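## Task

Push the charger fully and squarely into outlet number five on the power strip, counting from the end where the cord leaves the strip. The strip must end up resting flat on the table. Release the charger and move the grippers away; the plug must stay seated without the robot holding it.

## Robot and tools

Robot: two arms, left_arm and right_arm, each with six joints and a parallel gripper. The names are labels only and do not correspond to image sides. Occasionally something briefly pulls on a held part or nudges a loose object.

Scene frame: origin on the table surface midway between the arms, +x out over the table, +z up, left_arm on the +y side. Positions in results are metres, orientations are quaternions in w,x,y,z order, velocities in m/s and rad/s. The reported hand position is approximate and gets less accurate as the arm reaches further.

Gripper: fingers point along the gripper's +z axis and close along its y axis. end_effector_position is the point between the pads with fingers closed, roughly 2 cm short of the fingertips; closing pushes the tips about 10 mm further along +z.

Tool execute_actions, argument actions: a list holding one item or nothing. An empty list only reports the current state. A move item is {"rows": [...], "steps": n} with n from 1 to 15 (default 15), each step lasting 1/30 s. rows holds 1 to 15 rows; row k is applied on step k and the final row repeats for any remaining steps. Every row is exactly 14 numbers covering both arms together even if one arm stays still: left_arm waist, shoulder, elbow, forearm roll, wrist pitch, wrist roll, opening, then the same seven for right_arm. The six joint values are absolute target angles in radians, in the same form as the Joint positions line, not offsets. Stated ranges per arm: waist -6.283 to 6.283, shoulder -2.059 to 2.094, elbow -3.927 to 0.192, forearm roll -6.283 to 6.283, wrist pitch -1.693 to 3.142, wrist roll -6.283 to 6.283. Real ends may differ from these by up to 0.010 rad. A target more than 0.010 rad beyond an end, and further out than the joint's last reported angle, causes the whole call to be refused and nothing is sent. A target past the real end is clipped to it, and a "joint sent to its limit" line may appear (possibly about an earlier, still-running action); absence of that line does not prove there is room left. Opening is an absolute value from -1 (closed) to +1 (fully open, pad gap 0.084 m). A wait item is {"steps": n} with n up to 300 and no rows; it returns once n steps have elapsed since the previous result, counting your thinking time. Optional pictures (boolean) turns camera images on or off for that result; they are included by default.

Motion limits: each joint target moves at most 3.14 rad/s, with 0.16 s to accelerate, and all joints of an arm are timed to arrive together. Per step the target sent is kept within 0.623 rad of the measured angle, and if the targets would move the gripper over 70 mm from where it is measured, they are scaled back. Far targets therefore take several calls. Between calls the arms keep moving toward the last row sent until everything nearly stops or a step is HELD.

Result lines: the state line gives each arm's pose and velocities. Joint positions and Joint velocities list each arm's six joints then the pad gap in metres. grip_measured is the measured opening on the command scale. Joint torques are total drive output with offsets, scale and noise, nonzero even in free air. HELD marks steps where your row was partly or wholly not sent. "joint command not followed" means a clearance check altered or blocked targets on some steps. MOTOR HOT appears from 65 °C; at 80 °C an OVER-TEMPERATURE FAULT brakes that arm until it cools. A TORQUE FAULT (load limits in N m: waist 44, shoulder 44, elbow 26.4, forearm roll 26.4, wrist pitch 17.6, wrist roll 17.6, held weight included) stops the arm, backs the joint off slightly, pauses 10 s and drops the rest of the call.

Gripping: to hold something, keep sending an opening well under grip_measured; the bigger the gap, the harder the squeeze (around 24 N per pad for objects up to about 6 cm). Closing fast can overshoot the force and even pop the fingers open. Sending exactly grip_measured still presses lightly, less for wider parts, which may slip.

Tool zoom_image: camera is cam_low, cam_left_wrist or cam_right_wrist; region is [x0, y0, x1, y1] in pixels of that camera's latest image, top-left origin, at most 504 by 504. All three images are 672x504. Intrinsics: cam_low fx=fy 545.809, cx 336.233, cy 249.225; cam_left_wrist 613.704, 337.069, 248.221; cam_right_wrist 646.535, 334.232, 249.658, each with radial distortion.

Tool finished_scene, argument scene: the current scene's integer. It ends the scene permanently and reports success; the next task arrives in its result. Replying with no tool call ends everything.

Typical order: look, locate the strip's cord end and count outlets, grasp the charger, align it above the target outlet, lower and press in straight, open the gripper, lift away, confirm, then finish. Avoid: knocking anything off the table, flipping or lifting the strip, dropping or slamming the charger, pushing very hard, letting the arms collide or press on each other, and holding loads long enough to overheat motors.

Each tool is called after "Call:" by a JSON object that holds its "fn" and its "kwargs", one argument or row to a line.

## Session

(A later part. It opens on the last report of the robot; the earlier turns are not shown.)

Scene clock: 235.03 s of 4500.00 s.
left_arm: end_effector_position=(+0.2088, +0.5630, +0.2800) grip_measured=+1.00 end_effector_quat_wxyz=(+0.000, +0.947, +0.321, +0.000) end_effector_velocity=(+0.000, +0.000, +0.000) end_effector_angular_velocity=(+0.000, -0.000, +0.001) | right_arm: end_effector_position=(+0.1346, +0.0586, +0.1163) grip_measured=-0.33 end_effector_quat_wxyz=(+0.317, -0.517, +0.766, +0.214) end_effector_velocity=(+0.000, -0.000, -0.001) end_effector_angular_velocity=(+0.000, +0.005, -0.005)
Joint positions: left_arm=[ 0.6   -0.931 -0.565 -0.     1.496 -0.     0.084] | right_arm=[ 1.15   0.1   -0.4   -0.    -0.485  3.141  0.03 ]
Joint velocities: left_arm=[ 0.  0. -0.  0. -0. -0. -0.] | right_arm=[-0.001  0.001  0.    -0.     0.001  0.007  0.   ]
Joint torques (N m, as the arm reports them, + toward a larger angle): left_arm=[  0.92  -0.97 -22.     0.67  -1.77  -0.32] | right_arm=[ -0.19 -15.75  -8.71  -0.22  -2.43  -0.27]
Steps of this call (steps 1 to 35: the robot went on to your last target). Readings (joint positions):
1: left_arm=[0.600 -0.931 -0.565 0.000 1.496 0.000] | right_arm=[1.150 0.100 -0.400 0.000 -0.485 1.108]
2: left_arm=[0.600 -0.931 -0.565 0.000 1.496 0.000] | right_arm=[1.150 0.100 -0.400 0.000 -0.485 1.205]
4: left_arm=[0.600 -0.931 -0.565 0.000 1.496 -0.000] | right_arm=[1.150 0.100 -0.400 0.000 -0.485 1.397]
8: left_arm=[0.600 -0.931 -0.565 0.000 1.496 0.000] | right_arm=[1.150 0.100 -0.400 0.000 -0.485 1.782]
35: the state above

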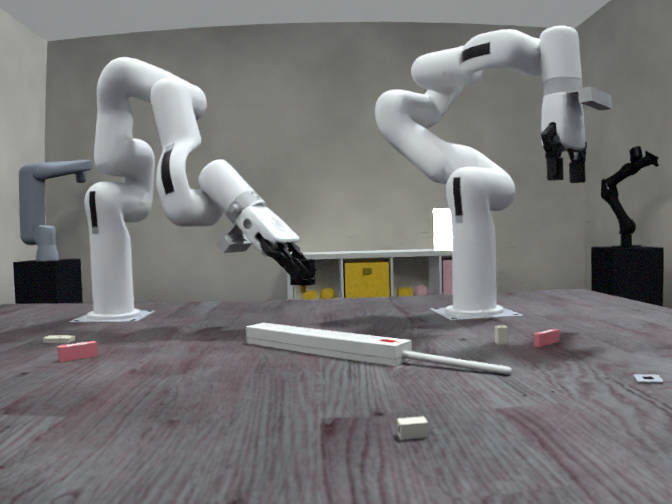

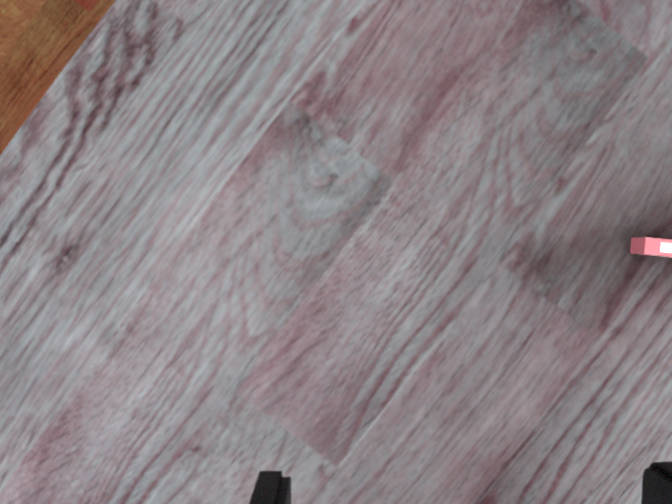

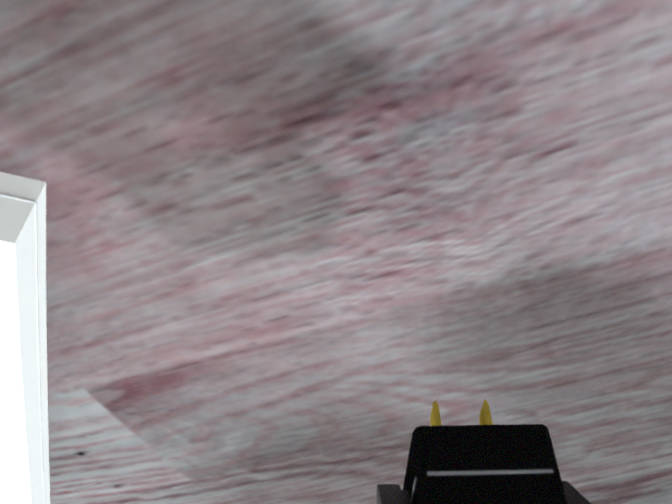

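Call:
{"fn": "execute_actions", "kwargs": {
  "actions": [
    {"rows":[[0.6,-0.931,-0.565,0,1.496,0.0,1,0.87,0.30,-0.63,0,-0.455,3.1416,-1]]}
  ],
  "pictures": false
}}

Call:
{"fn": "execute_actions", "kwargs": {
  "actions": [
    {"rows":[[0.6,-0.931,-0.565,0,1.496,0.0,1,0.85,0.3509,-0.6545,0,-0.4818,3.1416,-1]]}
  ],
  "pictures": false
}}

Call:
{"fn": "execute_actions", "kwargs": {
  "actions": [
    {"steps":12}
  ]
}}

Call:
{"fn": "zoom_image", "kwargs": {
  "camera": "cam_low",
  "region": [250,270,350,345]
}}

Call:
{"fn": "zoom_image", "kwargs": {
  "camera": "cam_right_wrist",
  "region": [380,320,540,440]
}}

Scene clock: 247.83 s of 4500.00 s.
left_arm: end_effector_position=(+0.2088, +0.5630, +0.2800) grip_measured=+1.00 end_effector_quat_wxyz=(+0.000, +0.947, +0.321, +0.000) end_effector_velocity=(+0.000, -0.000, +0.000) end_effector_angular_velocity=(+0.000, -0.000, -0.003) | right_arm: end_effector_position=(+0.2872, +0.0405, +0.1002) grip_measured=-0.33 end_effector_quat_wxyz=(+0.343, -0.408, +0.829, +0.169) end_effector_velocity=(+0.043, -0.009, -0.009) end_effector_angular_velocity=(-0.006, +0.002, -0.067)
Joint positions: left_arm=[ 0.6   -0.931 -0.565 -0.     1.496 -0.     0.084] | right_arm=[ 0.877  0.295 -0.623  0.    -0.456  3.142  0.03 ]
Joint velocities: left_arm=[-0.002 -0.    -0.    -0.     0.     0.001 -0.   ] | right_arm=[-0.074  0.068 -0.074 -0.008  0.012 -0.     0.   ]
Joint torques (N m, as the arm reports them, + toward a larger angle): left_arm=[  0.89  -1.23 -22.08   0.9   -1.67  -0.33] | right_arm=[  1.85 -20.93  -8.95  -0.25  -2.49  -0.16]
Steps of this call (steps 1 to 15: the robot went on to your last target; steps 16 to 90: nothing new was sent; then 9.30 s passed at rest; steps 91 to 105: all 15 steps of this action). Readings (joint positions):
91: left_arm=[0.600 -0.931 -0.565 0.000 1.496 -0.000] | right_arm=[1.150 0.100 -0.400 -0.000 -0.485 3.142]
92: left_arm=[0.600 -0.931 -0.565 -0.000 1.496 0.000] | right_arm=[1.146 0.103 -0.403 -0.000 -0.485 3.142]
94: left_arm=[0.600 -0.931 -0.565 -0.000 1.496 0.000] | right_arm=[1.107 0.132 -0.436 -0.001 -0.480 3.142]
98: left_arm=[0.600 -0.931 -0.565 0.000 1.496 0.000] | right_arm=[0.993 0.212 -0.530 0.000 -0.468 3.142]
105: the state above

Scene clock: 248.33 s of 4500.00 s.
left_arm: end_effector_position=(+0.2088, +0.5630, +0.2800) grip_measured=+1.00 end_effector_quat_wxyz=(+0.000, +0.947, +0.321, +0.000) end_effector_velocity=(+0.000, +0.000, -0.000) end_effector_angular_velocity=(+0.000, +0.000, +0.000) | right_arm: end_effector_position=(+0.3027, +0.0370, +0.0883) grip_measured=-0.33 end_effector_quat_wxyz=(+0.346, -0.397, +0.834, +0.165) end_effector_velocity=(+0.002, -0.001, -0.002) end_effector_angular_velocity=(-0.001, +0.001, -0.004)
Joint positions: left_arm=[ 0.6   -0.931 -0.565  0.     1.496 -0.     0.084] | right_arm=[ 0.851  0.35  -0.654 -0.    -0.482  3.142  0.03 ]
Joint velocities: left_arm=[-0.  0.  0.  0. -0. -0. -0.] | right_arm=[-0.004  0.004 -0.001  0.    -0.002 -0.     0.   ]
Joint torques (N m, as the arm reports them, + toward a larger angle): left_arm=[  0.99  -0.82 -21.96   0.95  -1.62  -0.31] | right_arm=[  0.05 -20.2   -8.71  -0.25  -2.36  -0.28]
Steps of this call (steps 1 to 15: all 15 steps of this action). Readings (joint positions):
1: left_arm=[0.600 -0.931 -0.565 -0.000 1.496 0.000] | right_arm=[0.875 0.296 -0.625 0.000 -0.456 3.142]
2: left_arm=[0.600 -0.931 -0.565 -0.000 1.496 -0.000] | right_arm=[0.872 0.301 -0.628 -0.000 -0.459 3.142]
4: left_arm=[0.600 -0.931 -0.565 0.000 1.496 -0.000] | right_arm=[0.862 0.325 -0.642 -0.000 -0.470 3.142]
8: left_arm=[0.600 -0.931 -0.565 -0.000 1.496 -0.000] | right_arm=[0.852 0.348 -0.651 -0.000 -0.479 3.142]
15: the state above

Scene clock: 248.73 s of 4500.00 s.
left_arm: end_effector_position=(+0.2088, +0.5630, +0.2800) grip_measured=+1.00 end_effector_quat_wxyz=(+0.000, +0.947, +0.321, +0.000) end_effector_velocity=(-0.000, -0.000, +0.000) end_effector_angular_velocity=(+0.001, -0.000, -0.001) | right_arm: end_effector_position=(+0.3029, +0.0368, +0.0880) grip_measured=-0.33 end_effector_quat_wxyz=(+0.346, -0.397, +0.834, +0.164) end_effector_velocity=(-0.000, +0.000, -0.000) end_effector_angular_velocity=(+0.000, -0.000, +0.000)
Joint positions: left_arm=[ 0.6   -0.931 -0.565  0.     1.496 -0.     0.084] | right_arm=[ 0.85   0.351 -0.654 -0.    -0.482  3.142  0.03 ]
Joint velocities: left_arm=[-0.001 -0.001  0.     0.001  0.     0.     0.   ] | right_arm=[ 0.     0.001 -0.001  0.    -0.001 -0.    -0.   ]
Joint torques (N m, as the arm reports them, + toward a larger angle): left_arm=[  1.13  -0.77 -22.15   0.74  -1.67  -0.38] | right_arm=[  0.01 -20.4   -8.65  -0.21  -2.48  -0.24]
Steps of this call (steps 1 to 12: the robot went on to your last target). Readings (joint positions):
1: left_arm=[0.600 -0.931 -0.565 0.000 1.496 -0.000] | right_arm=[0.850 0.350 -0.654 -0.000 -0.482 3.142]
2: left_arm=[0.600 -0.931 -0.565 -0.000 1.496 0.000] | right_arm=[0.850 0.351 -0.654 -0.000 -0.482 3.142]
4: left_arm=[0.600 -0.931 -0.565 -0.000 1.496 -0.000] | right_arm=[0.850 0.351 -0.654 -0.000 -0.482 3.142]
8: left_arm=[0.600 -0.931 -0.565 0.000 1.496 0.000] | right_arm=[0.850 0.351 -0.654 -0.000 -0.482 3.142]
12: the state above

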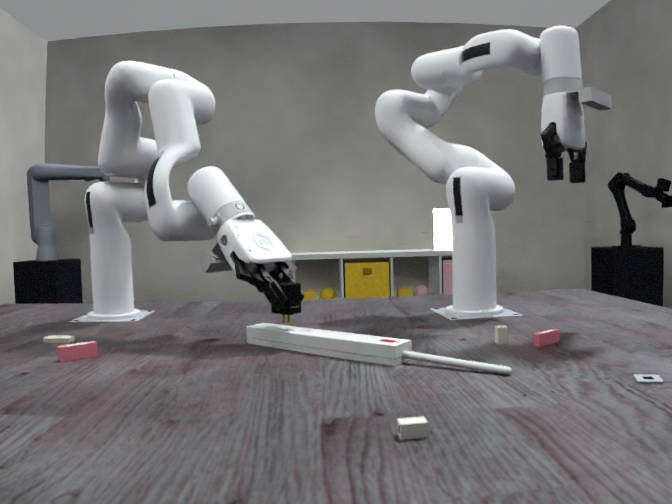

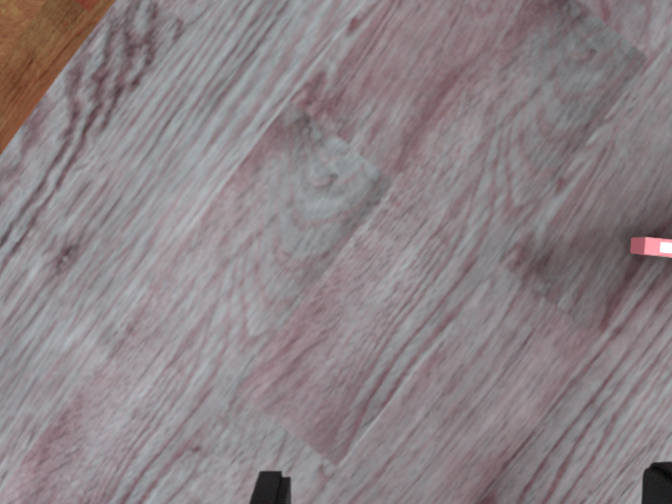

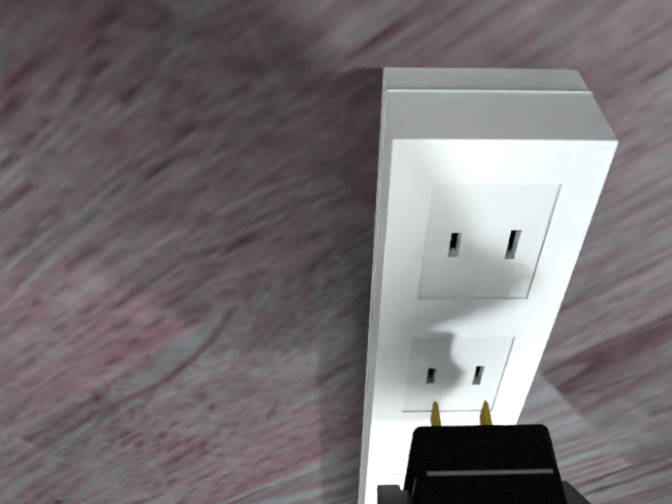

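Region (250, 270, 350, 345) of cam_low's 672x504 image, scaled by 5.040, with more detail than that image has; it fills the top 378 rows of this view, and the rest is white.

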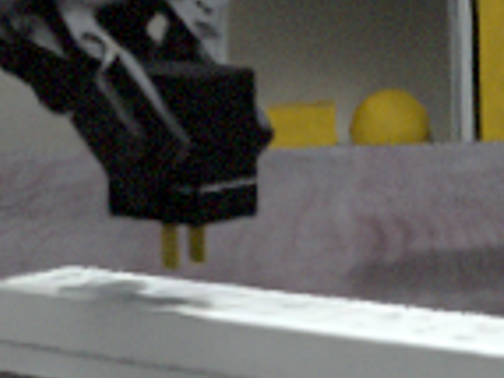

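Region (380, 320, 540, 440) of cam_right_wrist's 672x504 image, scaled by 3.150, with more detail than that image has; it fills the top 378 rows of this view, and the rest is white.

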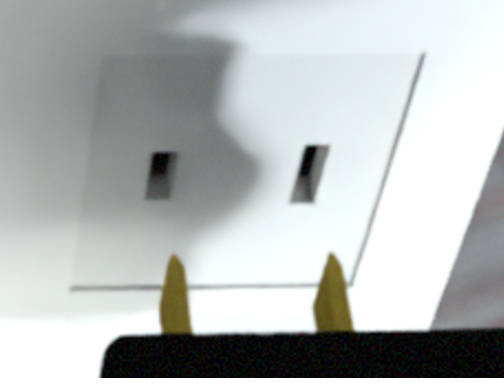

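Call:
{"fn": "execute_actions", "kwargs": {
  "actions": [
    {"rows":[[0.6,-0.931,-0.565,0,1.496,0.0,1,0.85,0.359,-0.656,0,-0.4884,3.1416,-1],[0.6,-0.931,-0.565,0,1.496,0.0,1,0.85,0.359,-0.656,0,-0.4884,3.1416,-1],[0.6,-0.931,-0.565,0,1.496,0.0,1,0.85,0.367,-0.6575,0,-0.4949,3.1416,-1],[0.6,-0.931,-0.565,0,1.496,0.0,1,0.85,0.367,-0.6575,0,-0.4949,3.1416,-1],[0.6,-0.931,-0.565,0,1.496,0.0,1,0.85,0.3749,-0.6591,0,-0.5012,3.1416,-1]]}
  ],
  "pictures": false
}}

Call:
{"fn": "execute_actions", "kwargs": {
  "actions": [
    {"steps":10}
  ]
}}

Call:
{"fn": "zoom_image", "kwargs": {
  "camera": "cam_low",
  "region": [260,295,320,340]
}}

Call:
{"fn": "zoom_image", "kwargs": {
  "camera": "cam_right_wrist",
  "region": [410,365,510,440]
}}

Scene clock: 266.87 s of 4500.00 s.
left_arm: end_effector_position=(+0.2088, +0.5630, +0.2800) grip_measured=+1.00 end_effector_quat_wxyz=(+0.000, +0.947, +0.321, +0.000) end_effector_velocity=(-0.000, +0.000, +0.000) end_effector_angular_velocity=(-0.000, -0.000, +0.001) | right_arm: end_effector_position=(+0.3030, +0.0369, +0.0812) grip_measured=-0.33 end_effector_quat_wxyz=(+0.346, -0.397, +0.834, +0.164) end_effector_velocity=(-0.000, -0.000, -0.000) end_effector_angular_velocity=(+0.000, -0.000, -0.000)
Joint positions: left_arm=[ 0.6   -0.931 -0.565  0.     1.496  0.     0.084] | right_arm=[ 0.85   0.375 -0.659 -0.    -0.501  3.142  0.03 ]
Joint velocities: left_arm=[ 0.001 -0.    -0.    -0.     0.     0.     0.   ] | right_arm=[-0.     0.001  0.001 -0.    -0.002  0.     0.   ]
Joint torques (N m, as the arm reports them, + toward a larger angle): left_arm=[  0.88  -1.15 -22.2    1.02  -1.74  -0.33] | right_arm=[ -0.06 -20.52  -8.54  -0.26  -2.45  -0.29]
Steps of this call (steps 1 to 15: the robot went on to your last target; steps 16 to 90: nothing new was sent; then 14.63 s passed at rest; steps 91 to 105: all 15 steps of this action). Readings (joint positions):
91: left_arm=[0.600 -0.931 -0.565 0.000 1.496 0.000] | right_arm=[0.850 0.351 -0.655 0.000 -0.482 3.142]
92: left_arm=[0.600 -0.931 -0.565 0.000 1.496 -0.000] | right_arm=[0.850 0.352 -0.655 0.000 -0.483 3.142]
94: left_arm=[0.600 -0.931 -0.565 0.000 1.496 -0.000] | right_arm=[0.850 0.357 -0.656 -0.000 -0.487 3.142]
98: left_arm=[0.600 -0.931 -0.565 -0.000 1.496 0.000] | right_arm=[0.850 0.371 -0.658 0.000 -0.497 3.142]
105: the state above

Scene clock: 267.20 s of 4500.00 s.
left_arm: end_effector_position=(+0.2088, +0.5630, +0.2800) grip_measured=+1.00 end_effector_quat_wxyz=(+0.000, +0.947, +0.321, +0.000) end_effector_velocity=(-0.000, -0.000, -0.000) end_effector_angular_velocity=(-0.000, +0.000, +0.000) | right_arm: end_effector_position=(+0.3029, +0.0368, +0.0811) grip_measured=-0.33 end_effector_quat_wxyz=(+0.346, -0.397, +0.834, +0.164) end_effector_velocity=(+0.000, -0.000, -0.000) end_effector_angular_velocity=(+0.000, -0.000, -0.000)
Joint positions: left_arm=[ 0.6   -0.931 -0.565  0.     1.496  0.     0.084] | right_arm=[ 0.85   0.375 -0.659 -0.    -0.501  3.142  0.03 ]
Joint velocities: left_arm=[-0. -0.  0.  0.  0. -0. -0.] | right_arm=[-0.     0.001  0.     0.    -0.001  0.    -0.   ]
Joint torques (N m, as the arm reports them, + toward a larger angle): left_arm=[  0.72  -0.87 -22.21   0.76  -1.72  -0.44] | right_arm=[  0.03 -20.75  -8.6   -0.19  -2.52  -0.15]
Steps of this call (steps 1 to 10: the robot went on to your last target). Readings (joint positions):
1: left_arm=[0.600 -0.931 -0.565 0.000 1.496 0.000] | right_arm=[0.850 0.375 -0.659 -0.000 -0.501 3.142]
2: left_arm=[0.600 -0.931 -0.565 -0.000 1.496 0.000] | right_arm=[0.850 0.375 -0.659 -0.000 -0.501 3.142]
4: left_arm=[0.600 -0.931 -0.565 -0.000 1.496 0.000] | right_arm=[0.850 0.375 -0.659 -0.000 -0.501 3.142]
8: left_arm=[0.600 -0.931 -0.565 0.000 1.496 -0.000] | right_arm=[0.850 0.375 -0.659 -0.000 -0.501 3.142]
10: the state above

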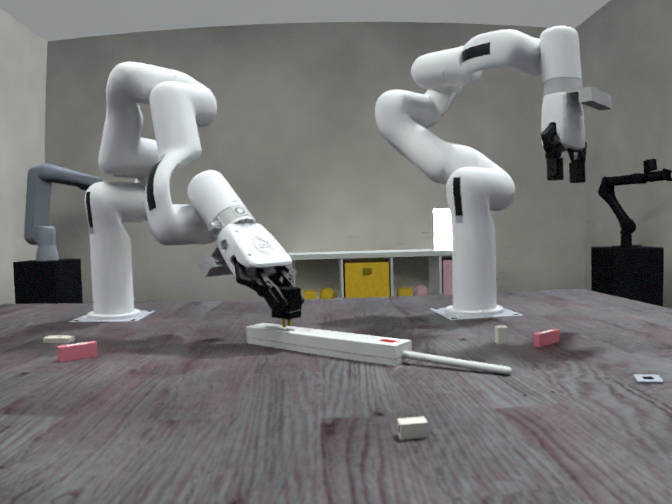

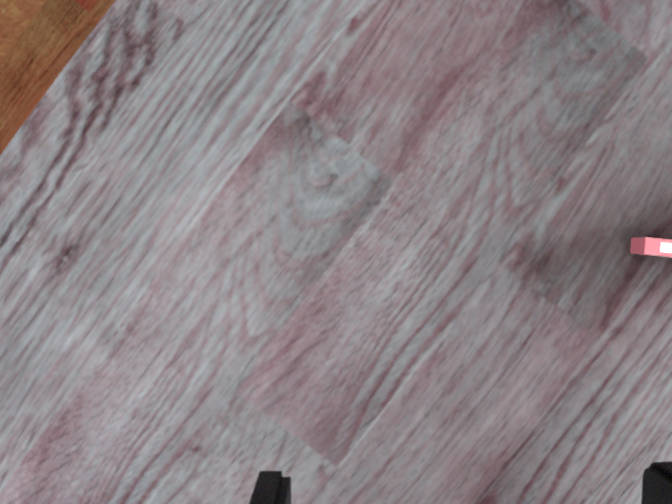

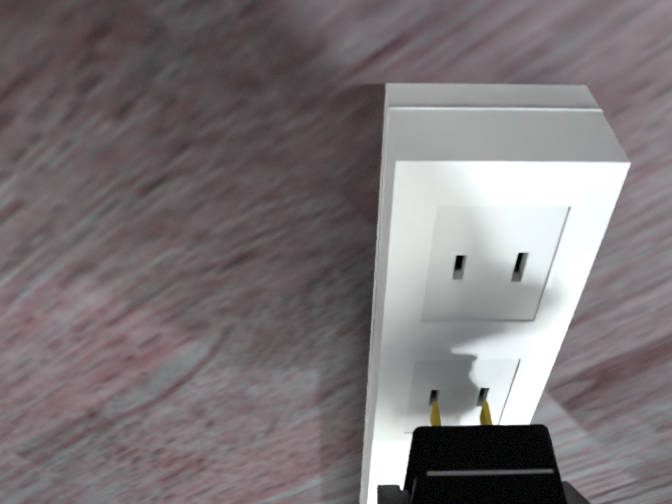

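Region (260, 295, 320, 340) of cam_low's 672x504 image, scaled by 8.400, with more detail than that image has; it fills the top 378 rows of this view, and the rest is white.

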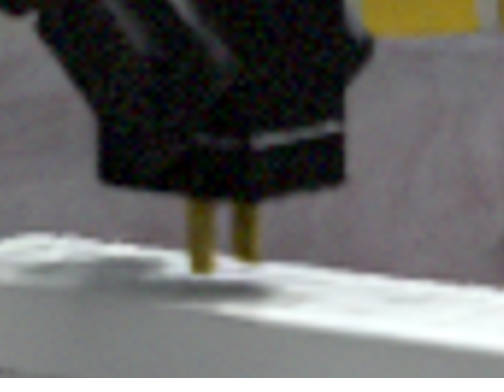

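Region (410, 365, 510, 440) of cam_right_wrist's 672x504 image, scaled by 5.040, with more detail than that image has; it fills the top 378 rows of this view, and the rest is white.

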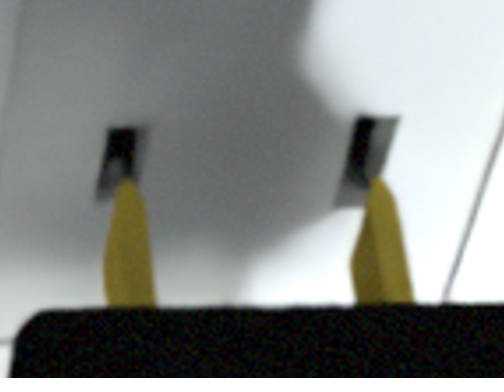

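Call:
{"fn": "execute_actions", "kwargs": {
  "actions": [
    {"rows":[[0.6,-0.931,-0.565,0,1.496,0.0,1,0.85,0.3783,-0.6598,0,-0.5039,3.1416,-1],[0.6,-0.931,-0.565,0,1.496,0.0,1,0.85,0.3783,-0.6598,0,-0.5039,3.1416,-1],[0.6,-0.931,-0.565,0,1.496,0.0,1,0.85,0.3818,-0.6605,0,-0.5067,3.1416,-1],[0.6,-0.931,-0.565,0,1.496,0.0,1,0.85,0.3818,-0.6605,0,-0.5067,3.1416,-1],[0.6,-0.931,-0.565,0,1.496,0.0,1,0.85,0.3853,-0.6612,0,-0.5095,3.1416,-1]]}
  ]
}}

Call:
{"fn": "zoom_image", "kwargs": {
  "camera": "cam_low",
  "region": [260,295,320,340]
}}

Call:
{"fn": "zoom_image", "kwargs": {
  "camera": "cam_right_wrist",
  "region": [410,365,510,440]
}}

Scene clock: 277.80 s of 4500.00 s.
left_arm: end_effector_position=(+0.2088, +0.5630, +0.2800) grip_measured=+1.00 end_effector_quat_wxyz=(+0.000, +0.947, +0.321, +0.000) end_effector_velocity=(-0.000, -0.000, -0.000) end_effector_angular_velocity=(-0.001, +0.001, -0.001) | right_arm: end_effector_position=(+0.3029, +0.0368, +0.0781) grip_measured=-0.33 end_effector_quat_wxyz=(+0.346, -0.397, +0.834, +0.164) end_effector_velocity=(+0.000, +0.000, +0.000) end_effector_angular_velocity=(+0.002, -0.001, +0.000)
Joint positions: left_arm=[ 0.6   -0.931 -0.565  0.     1.496 -0.     0.084] | right_arm=[ 0.85   0.385 -0.661 -0.    -0.509  3.142  0.03 ]
Joint velocities: left_arm=[-0.001  0.     0.    -0.     0.001  0.    -0.   ] | right_arm=[ 0.     0.    -0.    -0.    -0.002  0.    -0.   ]
Joint torques (N m, as the arm reports them, + toward a larger angle): left_arm=[  0.64  -0.68 -22.06   0.82  -1.6   -0.27] | right_arm=[  0.06 -20.59  -8.48  -0.25  -2.46  -0.24]
Steps of this call (steps 1 to 15: the robot went on to your last target; steps 16 to 90: nothing new was sent; then 7.10 s passed at rest; steps 91 to 105: all 15 steps of this action). Readings (joint positions):
91: left_arm=[0.600 -0.931 -0.565 0.000 1.496 -0.000] | right_arm=[0.850 0.375 -0.659 0.000 -0.501 3.142]
92: left_arm=[0.600 -0.931 -0.565 -0.000 1.496 0.000] | right_arm=[0.850 0.375 -0.659 0.000 -0.502 3.142]
94: left_arm=[0.600 -0.931 -0.565 0.000 1.496 0.000] | right_arm=[0.850 0.378 -0.660 -0.000 -0.504 3.142]
98: left_arm=[0.600 -0.931 -0.565 0.000 1.496 -0.000] | right_arm=[0.850 0.383 -0.661 0.000 -0.508 3.142]
105: the state above

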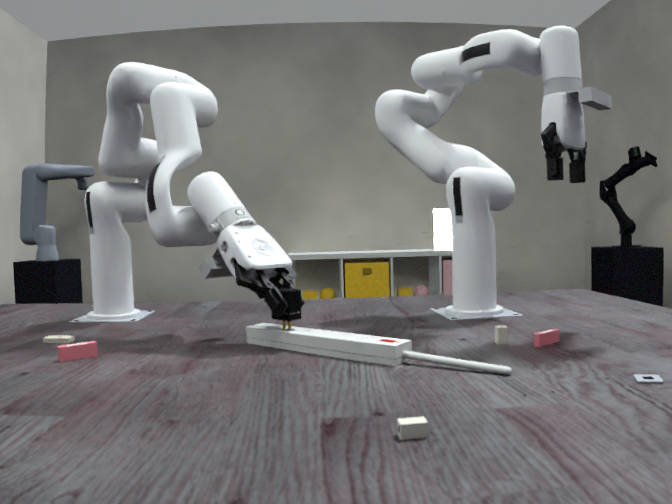

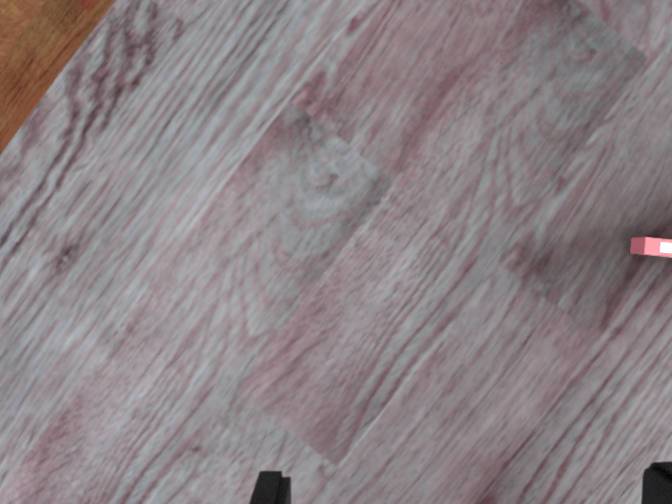

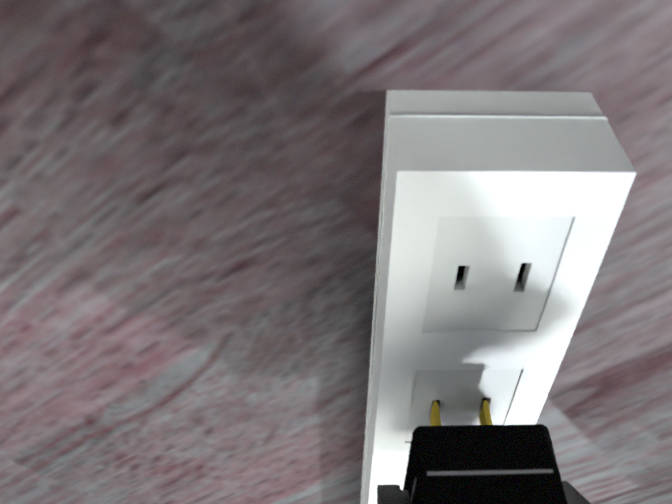

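Region (260, 295, 320, 340) of cam_low's 672x504 image, scaled by 8.400, with more detail than that image has; it fills the top 378 rows of this view, and the rest is white.

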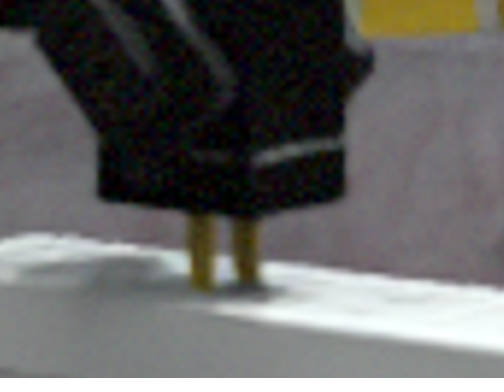

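Region (410, 365, 510, 440) of cam_right_wrist's 672x504 image, scaled by 5.040, with more detail than that image has; it fills the top 378 rows of this view, and the rest is white.

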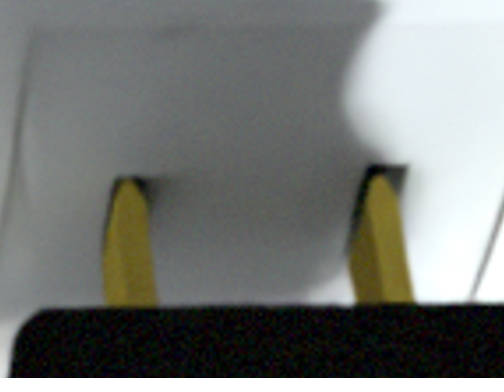

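Call:
{"fn": "execute_actions", "kwargs": {
  "actions": [
    {"rows":[[0.6,-0.931,-0.565,0,1.496,0.0,1,0.8504,0.3853,-0.6612,0,-0.5095,3.1416,-1],[0.6,-0.931,-0.565,0,1.496,0.0,1,0.8504,0.3853,-0.6612,0,-0.5095,3.1416,-1],[0.6,-0.931,-0.565,0,1.496,0.0,1,0.8504,0.3853,-0.6612,0,-0.5095,3.1416,-1],[0.6,-0.931,-0.565,0,1.496,0.0,1,0.8504,0.3895,-0.6621,0,-0.5128,3.1416,-1]]}
  ]
}}

Call:
{"fn": "zoom_image", "kwargs": {
  "camera": "cam_right_wrist",
  "region": [410,365,510,440]
}}

Scene clock: 285.10 s of 4500.00 s.
left_arm: end_effector_position=(+0.2088, +0.5630, +0.2800) grip_measured=+1.00 end_effector_quat_wxyz=(+0.000, +0.947, +0.321, +0.000) end_effector_velocity=(+0.000, +0.000, -0.000) end_effector_angular_velocity=(-0.000, +0.000, -0.001) | right_arm: end_effector_position=(+0.3029, +0.0371, +0.0772) grip_measured=-0.33 end_effector_quat_wxyz=(+0.346, -0.397, +0.834, +0.165) end_effector_velocity=(+0.000, +0.001, +0.000) end_effector_angular_velocity=(+0.000, -0.000, -0.000)
Joint positions: left_arm=[ 0.6   -0.931 -0.565  0.     1.496 -0.     0.084] | right_arm=[ 0.85   0.389 -0.662  0.    -0.513  3.142  0.03 ]
Joint velocities: left_arm=[ 0.     0.001  0.    -0.    -0.001  0.001 -0.   ] | right_arm=[ 0.     0.    -0.002  0.     0.001  0.    -0.   ]
Joint torques (N m, as the arm reports them, + toward a larger angle): left_arm=[  1.01  -0.82 -21.93   0.78  -1.62  -0.26] | right_arm=[ -0.12 -19.6   -7.98  -0.22  -2.16  -0.2 ]
Steps of this call (steps 1 to 15: the robot went on to your last target; steps 16 to 90: nothing new was sent; then 3.80 s passed at rest; steps 91 to 105: all 15 steps of this action). Readings (joint positions):
91: left_arm=[0.600 -0.931 -0.565 0.000 1.496 -0.000] | right_arm=[0.850 0.385 -0.661 0.000 -0.509 3.142]
92: left_arm=[0.600 -0.931 -0.565 -0.000 1.496 0.000] | right_arm=[0.850 0.385 -0.661 0.000 -0.510 3.142]
94: left_arm=[0.600 -0.931 -0.565 -0.000 1.496 -0.000] | right_arm=[0.850 0.385 -0.661 -0.000 -0.510 3.142]
98: left_arm=[0.600 -0.931 -0.565 0.000 1.496 -0.000] | right_arm=[0.850 0.388 -0.662 -0.000 -0.512 3.142]
105: the state above

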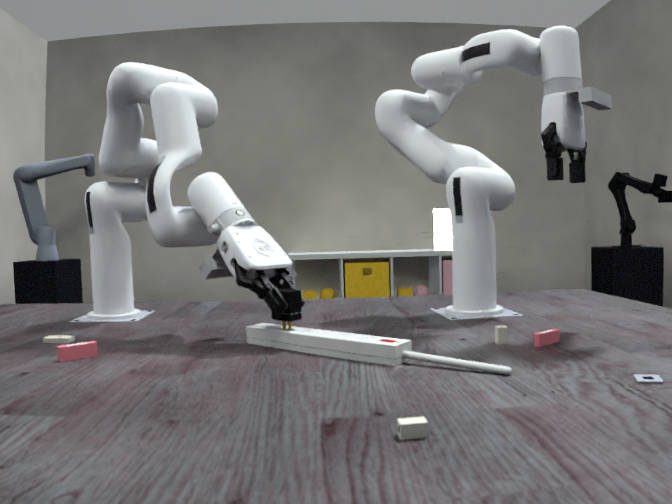

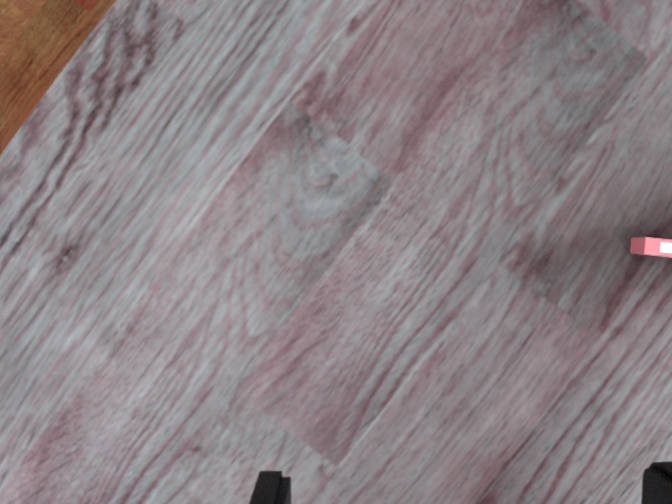

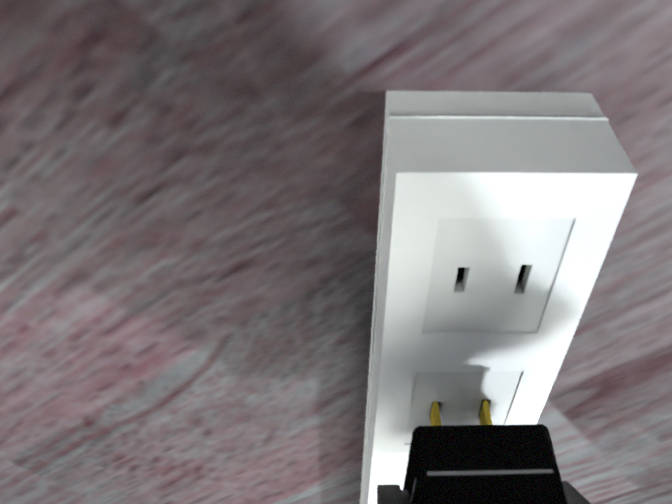

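Region (410, 365, 510, 440) of cam_right_wrist's 672x504 image, scaled by 5.040, with more detail than that image has; it fills the top 378 rows of this view, and the rest is white.

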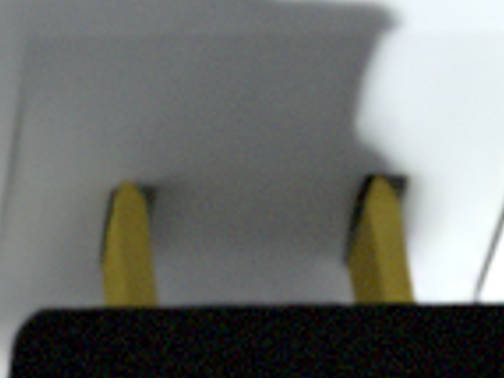

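Call:
{"fn": "execute_actions", "kwargs": {
  "actions": [
    {"rows":[[0.6,-0.931,-0.565,0,1.496,0.0,1,0.8504,0.3853,-0.6612,0,-0.5095,3.1416,-1],[0.6,-0.931,-0.565,0,1.496,0.0,1,0.8504,0.3853,-0.6612,0,-0.5095,3.1416,-1],[0.6,-0.931,-0.565,0,1.496,0.0,1,0.8504,0.3853,-0.6612,0,-0.5095,3.1416,-1],[0.6,-0.931,-0.565,0,1.496,0.0,1,0.8504,0.3853,-0.6612,0,-0.5095,3.1416,-1],[0.6,-0.931,-0.565,0,1.496,0.0,1,0.8504,0.3853,-0.6612,0,-0.5095,3.1416,-1],[0.6,-0.931,-0.565,0,1.496,0.0,1,0.8508,0.3877,-0.6656,0,-0.5075,3.1416,-1]]}
  ],
  "pictures": false
}}

Call:
{"fn": "execute_actions", "kwargs": {
  "actions": [
    {"rows":[[0.6,-0.931,-0.565,0,1.496,0.0,1,0.8508,0.39,-0.6661,0,-0.5093,3.1416,-1],[0.6,-0.931,-0.565,0,1.496,0.0,1,0.8508,0.39,-0.6661,0,-0.5093,3.1416,-1],[0.6,-0.931,-0.565,0,1.496,0.0,1,0.8508,0.3923,-0.6666,0,-0.5111,3.1416,-1],[0.6,-0.931,-0.565,0,1.496,0.0,1,0.8508,0.3923,-0.6666,0,-0.5111,3.1416,-1],[0.6,-0.931,-0.565,0,1.496,0.0,1,0.8508,0.3946,-0.6671,0,-0.5129,3.1416,-1]]}
  ]
}}

Call:
{"fn": "zoom_image", "kwargs": {
  "camera": "cam_right_wrist",
  "region": [410,365,510,440]
}}

Scene clock: 300.63 s of 4500.00 s.
left_arm: end_effector_position=(+0.2088, +0.5630, +0.2800) grip_measured=+1.00 end_effector_quat_wxyz=(+0.000, +0.947, +0.321, +0.000) end_effector_velocity=(-0.000, -0.000, -0.000) end_effector_angular_velocity=(-0.001, +0.000, -0.000) | right_arm: end_effector_position=(+0.3030, +0.0376, +0.0772) grip_measured=-0.33 end_effector_quat_wxyz=(+0.345, -0.397, +0.835, +0.164) end_effector_velocity=(+0.000, +0.001, +0.001) end_effector_angular_velocity=(+0.001, -0.001, +0.001)
Joint positions: left_arm=[ 0.6   -0.931 -0.565  0.     1.496 -0.     0.084] | right_arm=[ 0.851  0.388 -0.665  0.    -0.507  3.142  0.03 ]
Joint velocities: left_arm=[ 0.    -0.    -0.    -0.001  0.001  0.    -0.   ] | right_arm=[ 0.001 -0.001 -0.002 -0.     0.001 -0.    -0.   ]
Joint torques (N m, as the arm reports them, + toward a larger angle): left_arm=[  0.79  -0.86 -21.94   0.84  -1.7   -0.37] | right_arm=[ -0.14 -19.83  -8.06  -0.24  -2.28  -0.15]
Steps of this call (steps 1 to 15: the robot went on to your last target; steps 16 to 90: nothing new was sent; then 12.03 s passed at rest; steps 91 to 105: all 15 steps of this action). Readings (joint positions):
91: left_arm=[0.600 -0.931 -0.565 0.000 1.496 -0.000] | right_arm=[0.850 0.389 -0.662 -0.000 -0.513 3.142]
92: left_arm=[0.600 -0.931 -0.565 0.000 1.496 0.000] | right_arm=[0.850 0.389 -0.662 -0.000 -0.512 3.142]
94: left_arm=[0.600 -0.931 -0.565 -0.000 1.496 -0.000] | right_arm=[0.850 0.387 -0.661 -0.000 -0.510 3.142]
98: left_arm=[0.600 -0.931 -0.565 -0.000 1.496 0.000] | right_arm=[0.851 0.387 -0.662 0.000 -0.508 3.142]
105: the state above

Scene clock: 301.13 s of 4500.00 s.
left_arm: end_effector_position=(+0.2088, +0.5630, +0.2800) grip_measured=+1.00 end_effector_quat_wxyz=(+0.000, +0.947, +0.321, +0.000) end_effector_velocity=(-0.000, -0.000, -0.000) end_effector_angular_velocity=(+0.000, +0.000, -0.000) | right_arm: end_effector_position=(+0.3033, +0.0380, +0.0759) grip_measured=-0.33 end_effector_quat_wxyz=(+0.345, -0.397, +0.834, +0.164) end_effector_velocity=(-0.000, +0.000, +0.000) end_effector_angular_velocity=(+0.000, -0.001, +0.001)
Joint positions: left_arm=[ 0.6   -0.931 -0.565  0.     1.496 -0.     0.084] | right_arm=[ 0.851  0.395 -0.667 -0.    -0.513  3.142  0.03 ]
Joint velocities: left_arm=[-0.  0.  0.  0. -0. -0.  0.] | right_arm=[ 0.001  0.001 -0.001 -0.    -0.001 -0.001 -0.   ]
Joint torques (N m, as the arm reports them, + toward a larger angle): left_arm=[  0.98  -0.93 -21.95   0.74  -1.69  -0.41] | right_arm=[ -0.11 -20.71  -8.26  -0.23  -2.4   -0.16]
Steps of this call (steps 1 to 15: all 15 steps of this action). Readings (joint positions):
1: left_arm=[0.600 -0.931 -0.565 -0.000 1.496 -0.000] | right_arm=[0.851 0.388 -0.665 0.000 -0.507 3.142]
2: left_arm=[0.600 -0.931 -0.565 0.000 1.496 -0.000] | right_arm=[0.851 0.389 -0.665 -0.000 -0.507 3.142]
4: left_arm=[0.600 -0.931 -0.565 -0.000 1.496 0.000] | right_arm=[0.851 0.390 -0.666 -0.000 -0.508 3.142]
8: left_arm=[0.600 -0.931 -0.565 -0.000 1.496 -0.000] | right_arm=[0.851 0.394 -0.666 -0.000 -0.511 3.142]
15: the state above

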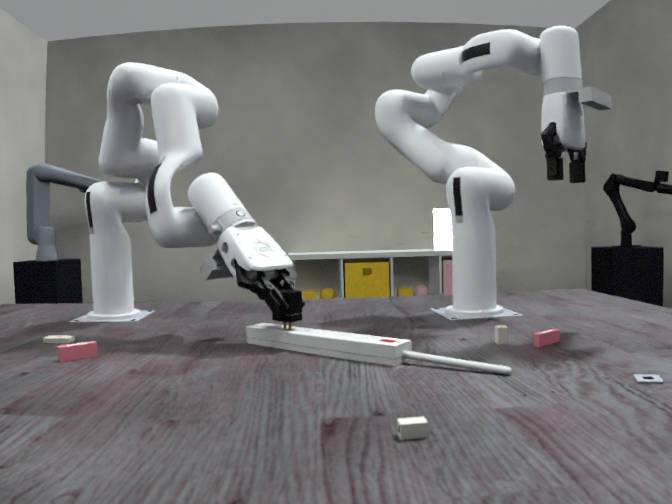

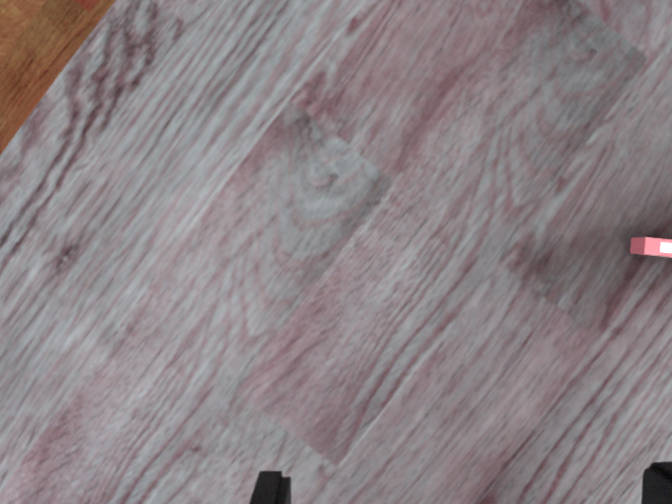

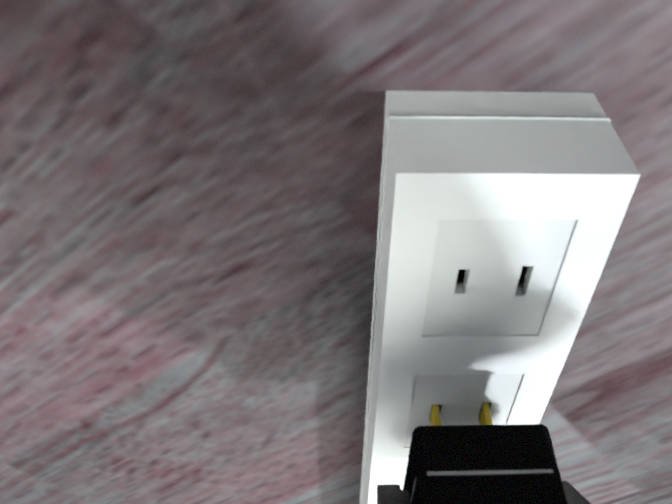

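Region (410, 365, 510, 440) of cam_right_wrist's 672x504 image, scaled by 5.040, with more detail than that image has; it fills the top 378 rows of this view, and the rest is white.

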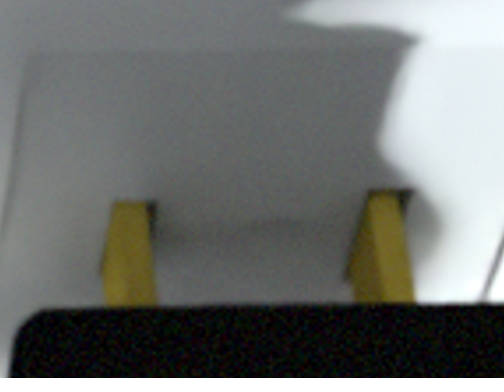

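Call:
{"fn": "execute_actions", "kwargs": {
  "actions": [
    {"rows":[[0.6,-0.931,-0.565,0,1.496,0.0,1,0.8508,0.3981,-0.6679,0,-0.5156,3.1416,-1],[0.6,-0.931,-0.565,0,1.496,0.0,1,0.8508,0.3981,-0.6679,0,-0.5156,3.1416,-1],[0.6,-0.931,-0.565,0,1.496,0.0,1,0.8508,0.4015,-0.6686,0,-0.5183,3.1416,-1],[0.6,-0.931,-0.565,0,1.496,0.0,1,0.8508,0.4015,-0.6686,0,-0.5183,3.1416,-1],[0.6,-0.931,-0.565,0,1.496,0.0,1,0.8508,0.405,-0.6694,0,-0.521,3.1416,-1],[0.6,-0.931,-0.565,0,1.496,0.0,1,0.8508,0.405,-0.6694,0,-0.521,3.1416,-1],[0.6,-0.931,-0.565,0,1.496,0.0,1,0.8508,0.4085,-0.6702,0,-0.5237,3.1416,-1],[0.6,-0.931,-0.565,0,1.496,0.0,1,0.8508,0.4085,-0.6702,0,-0.5237,3.1416,-1],[0.6,-0.931,-0.565,0,1.496,0.0,1,0.8508,0.412,-0.671,0,-0.5264,3.1416,-1],[0.6,-0.931,-0.565,0,1.496,0.0,1,0.8508,0.412,-0.671,0,-0.5264,3.1416,-1],[0.6,-0.931,-0.565,0,1.496,0.0,1,0.8508,0.4154,-0.6718,0,-0.529,3.1416,-1],[0.6,-0.931,-0.565,0,1.496,0.0,1,0.8508,0.4154,-0.6718,0,-0.529,3.1416,-1],[0.6,-0.931,-0.565,0,1.496,0.0,1,0.8508,0.4189,-0.6726,0,-0.5317,3.1416,-1],[0.6,-0.931,-0.565,0,1.496,0.0,1,0.8508,0.4189,-0.6726,0,-0.5317,3.1416,-1],[0.6,-0.931,-0.565,0,1.496,0.0,1,0.8508,0.4224,-0.6734,0,-0.5344,3.1416,-1]]}
  ],
  "pictures": false
}}

Call:
{"fn": "execute_actions", "kwargs": {
  "actions": [
    {"steps":15}
  ]
}}

Call:
{"fn": "zoom_image", "kwargs": {
  "camera": "cam_low",
  "region": [250,280,330,340]
}}

Scene clock: 316.33 s of 4500.00 s.
left_arm: end_effector_position=(+0.2088, +0.5630, +0.2800) grip_measured=+1.00 end_effector_quat_wxyz=(+0.000, +0.947, +0.321, +0.000) end_effector_velocity=(+0.000, +0.000, +0.000) end_effector_angular_velocity=(-0.000, +0.000, +0.001) | right_arm: end_effector_position=(+0.3033, +0.0380, +0.0699) grip_measured=-0.33 end_effector_quat_wxyz=(+0.345, -0.397, +0.834, +0.164) end_effector_velocity=(+0.000, -0.001, -0.015) end_effector_angular_velocity=(-0.000, +0.001, -0.003)
Joint positions: left_arm=[ 0.6   -0.931 -0.565 -0.     1.496  0.     0.084] | right_arm=[ 0.851  0.416 -0.672 -0.    -0.529  3.142  0.03 ]
Joint velocities: left_arm=[ 0.     0.    -0.    -0.     0.    -0.001  0.   ] | right_arm=[-0.002  0.05  -0.01   0.    -0.039  0.001 -0.   ]
Joint torques (N m, as the arm reports them, + toward a larger angle): left_arm=[  1.    -0.69 -22.12   0.91  -1.62  -0.33] | right_arm=[  0.03 -20.48  -8.24  -0.17  -2.53  -0.22]
Steps of this call (steps 1 to 15: the robot went on to your last target; steps 16 to 90: nothing new was sent; then 11.70 s passed at rest; steps 91 to 105: all 15 steps of this action). Readings (joint positions):
91: left_arm=[0.600 -0.931 -0.565 -0.000 1.496 -0.000] | right_arm=[0.851 0.395 -0.667 0.000 -0.513 3.142]
92: left_arm=[0.600 -0.931 -0.565 0.000 1.496 -0.000] | right_arm=[0.851 0.395 -0.667 0.000 -0.514 3.142]
94: left_arm=[0.600 -0.931 -0.565 -0.000 1.496 -0.000] | right_arm=[0.851 0.397 -0.668 -0.000 -0.515 3.142]
98: left_arm=[0.600 -0.931 -0.565 0.000 1.496 0.000] | right_arm=[0.851 0.404 -0.669 0.000 -0.520 3.142]
105: the state above

Scene clock: 316.83 s of 4500.00 s.
left_arm: end_effector_position=(+0.2088, +0.5630, +0.2800) grip_measured=+1.00 end_effector_quat_wxyz=(+0.000, +0.947, +0.321, +0.000) end_effector_velocity=(-0.000, +0.000, -0.000) end_effector_angular_velocity=(+0.000, +0.000, +0.000) | right_arm: end_effector_position=(+0.3033, +0.0380, +0.0680) grip_measured=-0.33 end_effector_quat_wxyz=(+0.346, -0.397, +0.834, +0.165) end_effector_velocity=(-0.001, -0.000, -0.001) end_effector_angular_velocity=(-0.002, +0.002, +0.000)
Joint positions: left_arm=[ 0.6   -0.931 -0.565 -0.     1.496  0.     0.084] | right_arm=[ 0.851  0.422 -0.673 -0.    -0.534  3.142  0.03 ]
Joint velocities: left_arm=[-0.    -0.     0.     0.001  0.    -0.    -0.   ] | right_arm=[ 0.     0.001  0.001 -0.     0.001  0.     0.   ]
Joint torques (N m, as the arm reports them, + toward a larger angle): left_arm=[  0.84  -0.79 -21.95   0.83  -1.74  -0.39] | right_arm=[ -0.09 -20.88  -8.08  -0.12  -2.38  -0.25]
Steps of this call (steps 1 to 15: the robot went on to your last target). Readings (joint positions):
1: left_arm=[0.600 -0.931 -0.565 -0.000 1.496 -0.000] | right_arm=[0.851 0.417 -0.672 0.000 -0.531 3.142]
2: left_arm=[0.600 -0.931 -0.565 -0.000 1.496 0.000] | right_arm=[0.851 0.419 -0.673 -0.000 -0.532 3.142]
4: left_arm=[0.600 -0.931 -0.565 -0.000 1.496 -0.000] | right_arm=[0.851 0.421 -0.673 -0.000 -0.533 3.142]
8: left_arm=[0.600 -0.931 -0.565 0.000 1.496 0.000] | right_arm=[0.851 0.422 -0.673 -0.000 -0.534 3.142]
15: the state above
All arms were judged still, so your last target was given up. Only a new action makes them travel on or press farther. Fingers that are still opening or closing keep moving.

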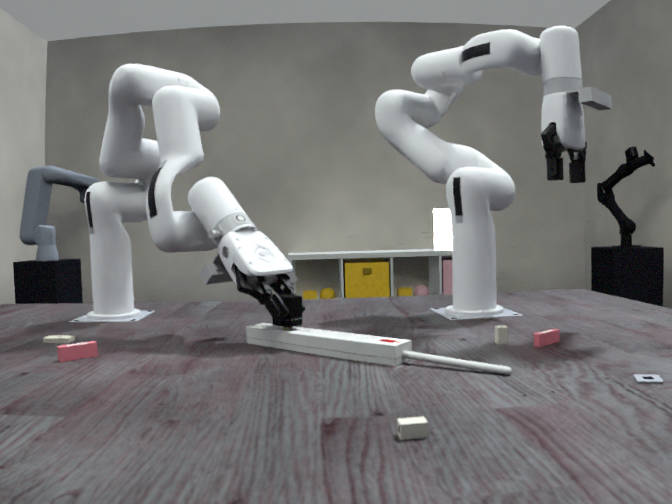

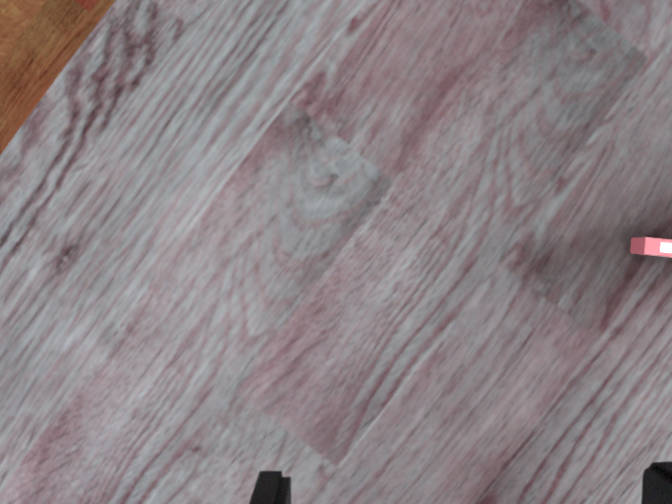

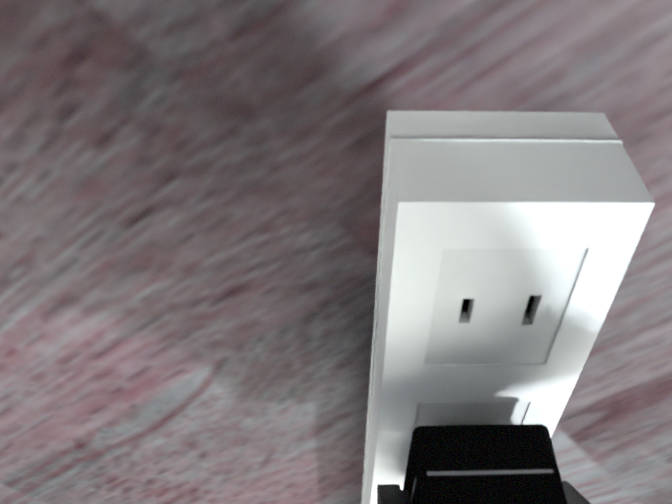

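Region (250, 280, 330, 340) of cam_low's 672x504 image, scaled by 6.300, with more detail than that image has; it fills the top 378 rows of this view, and the rest is white.

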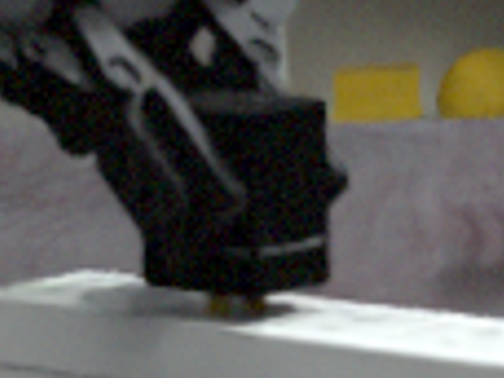

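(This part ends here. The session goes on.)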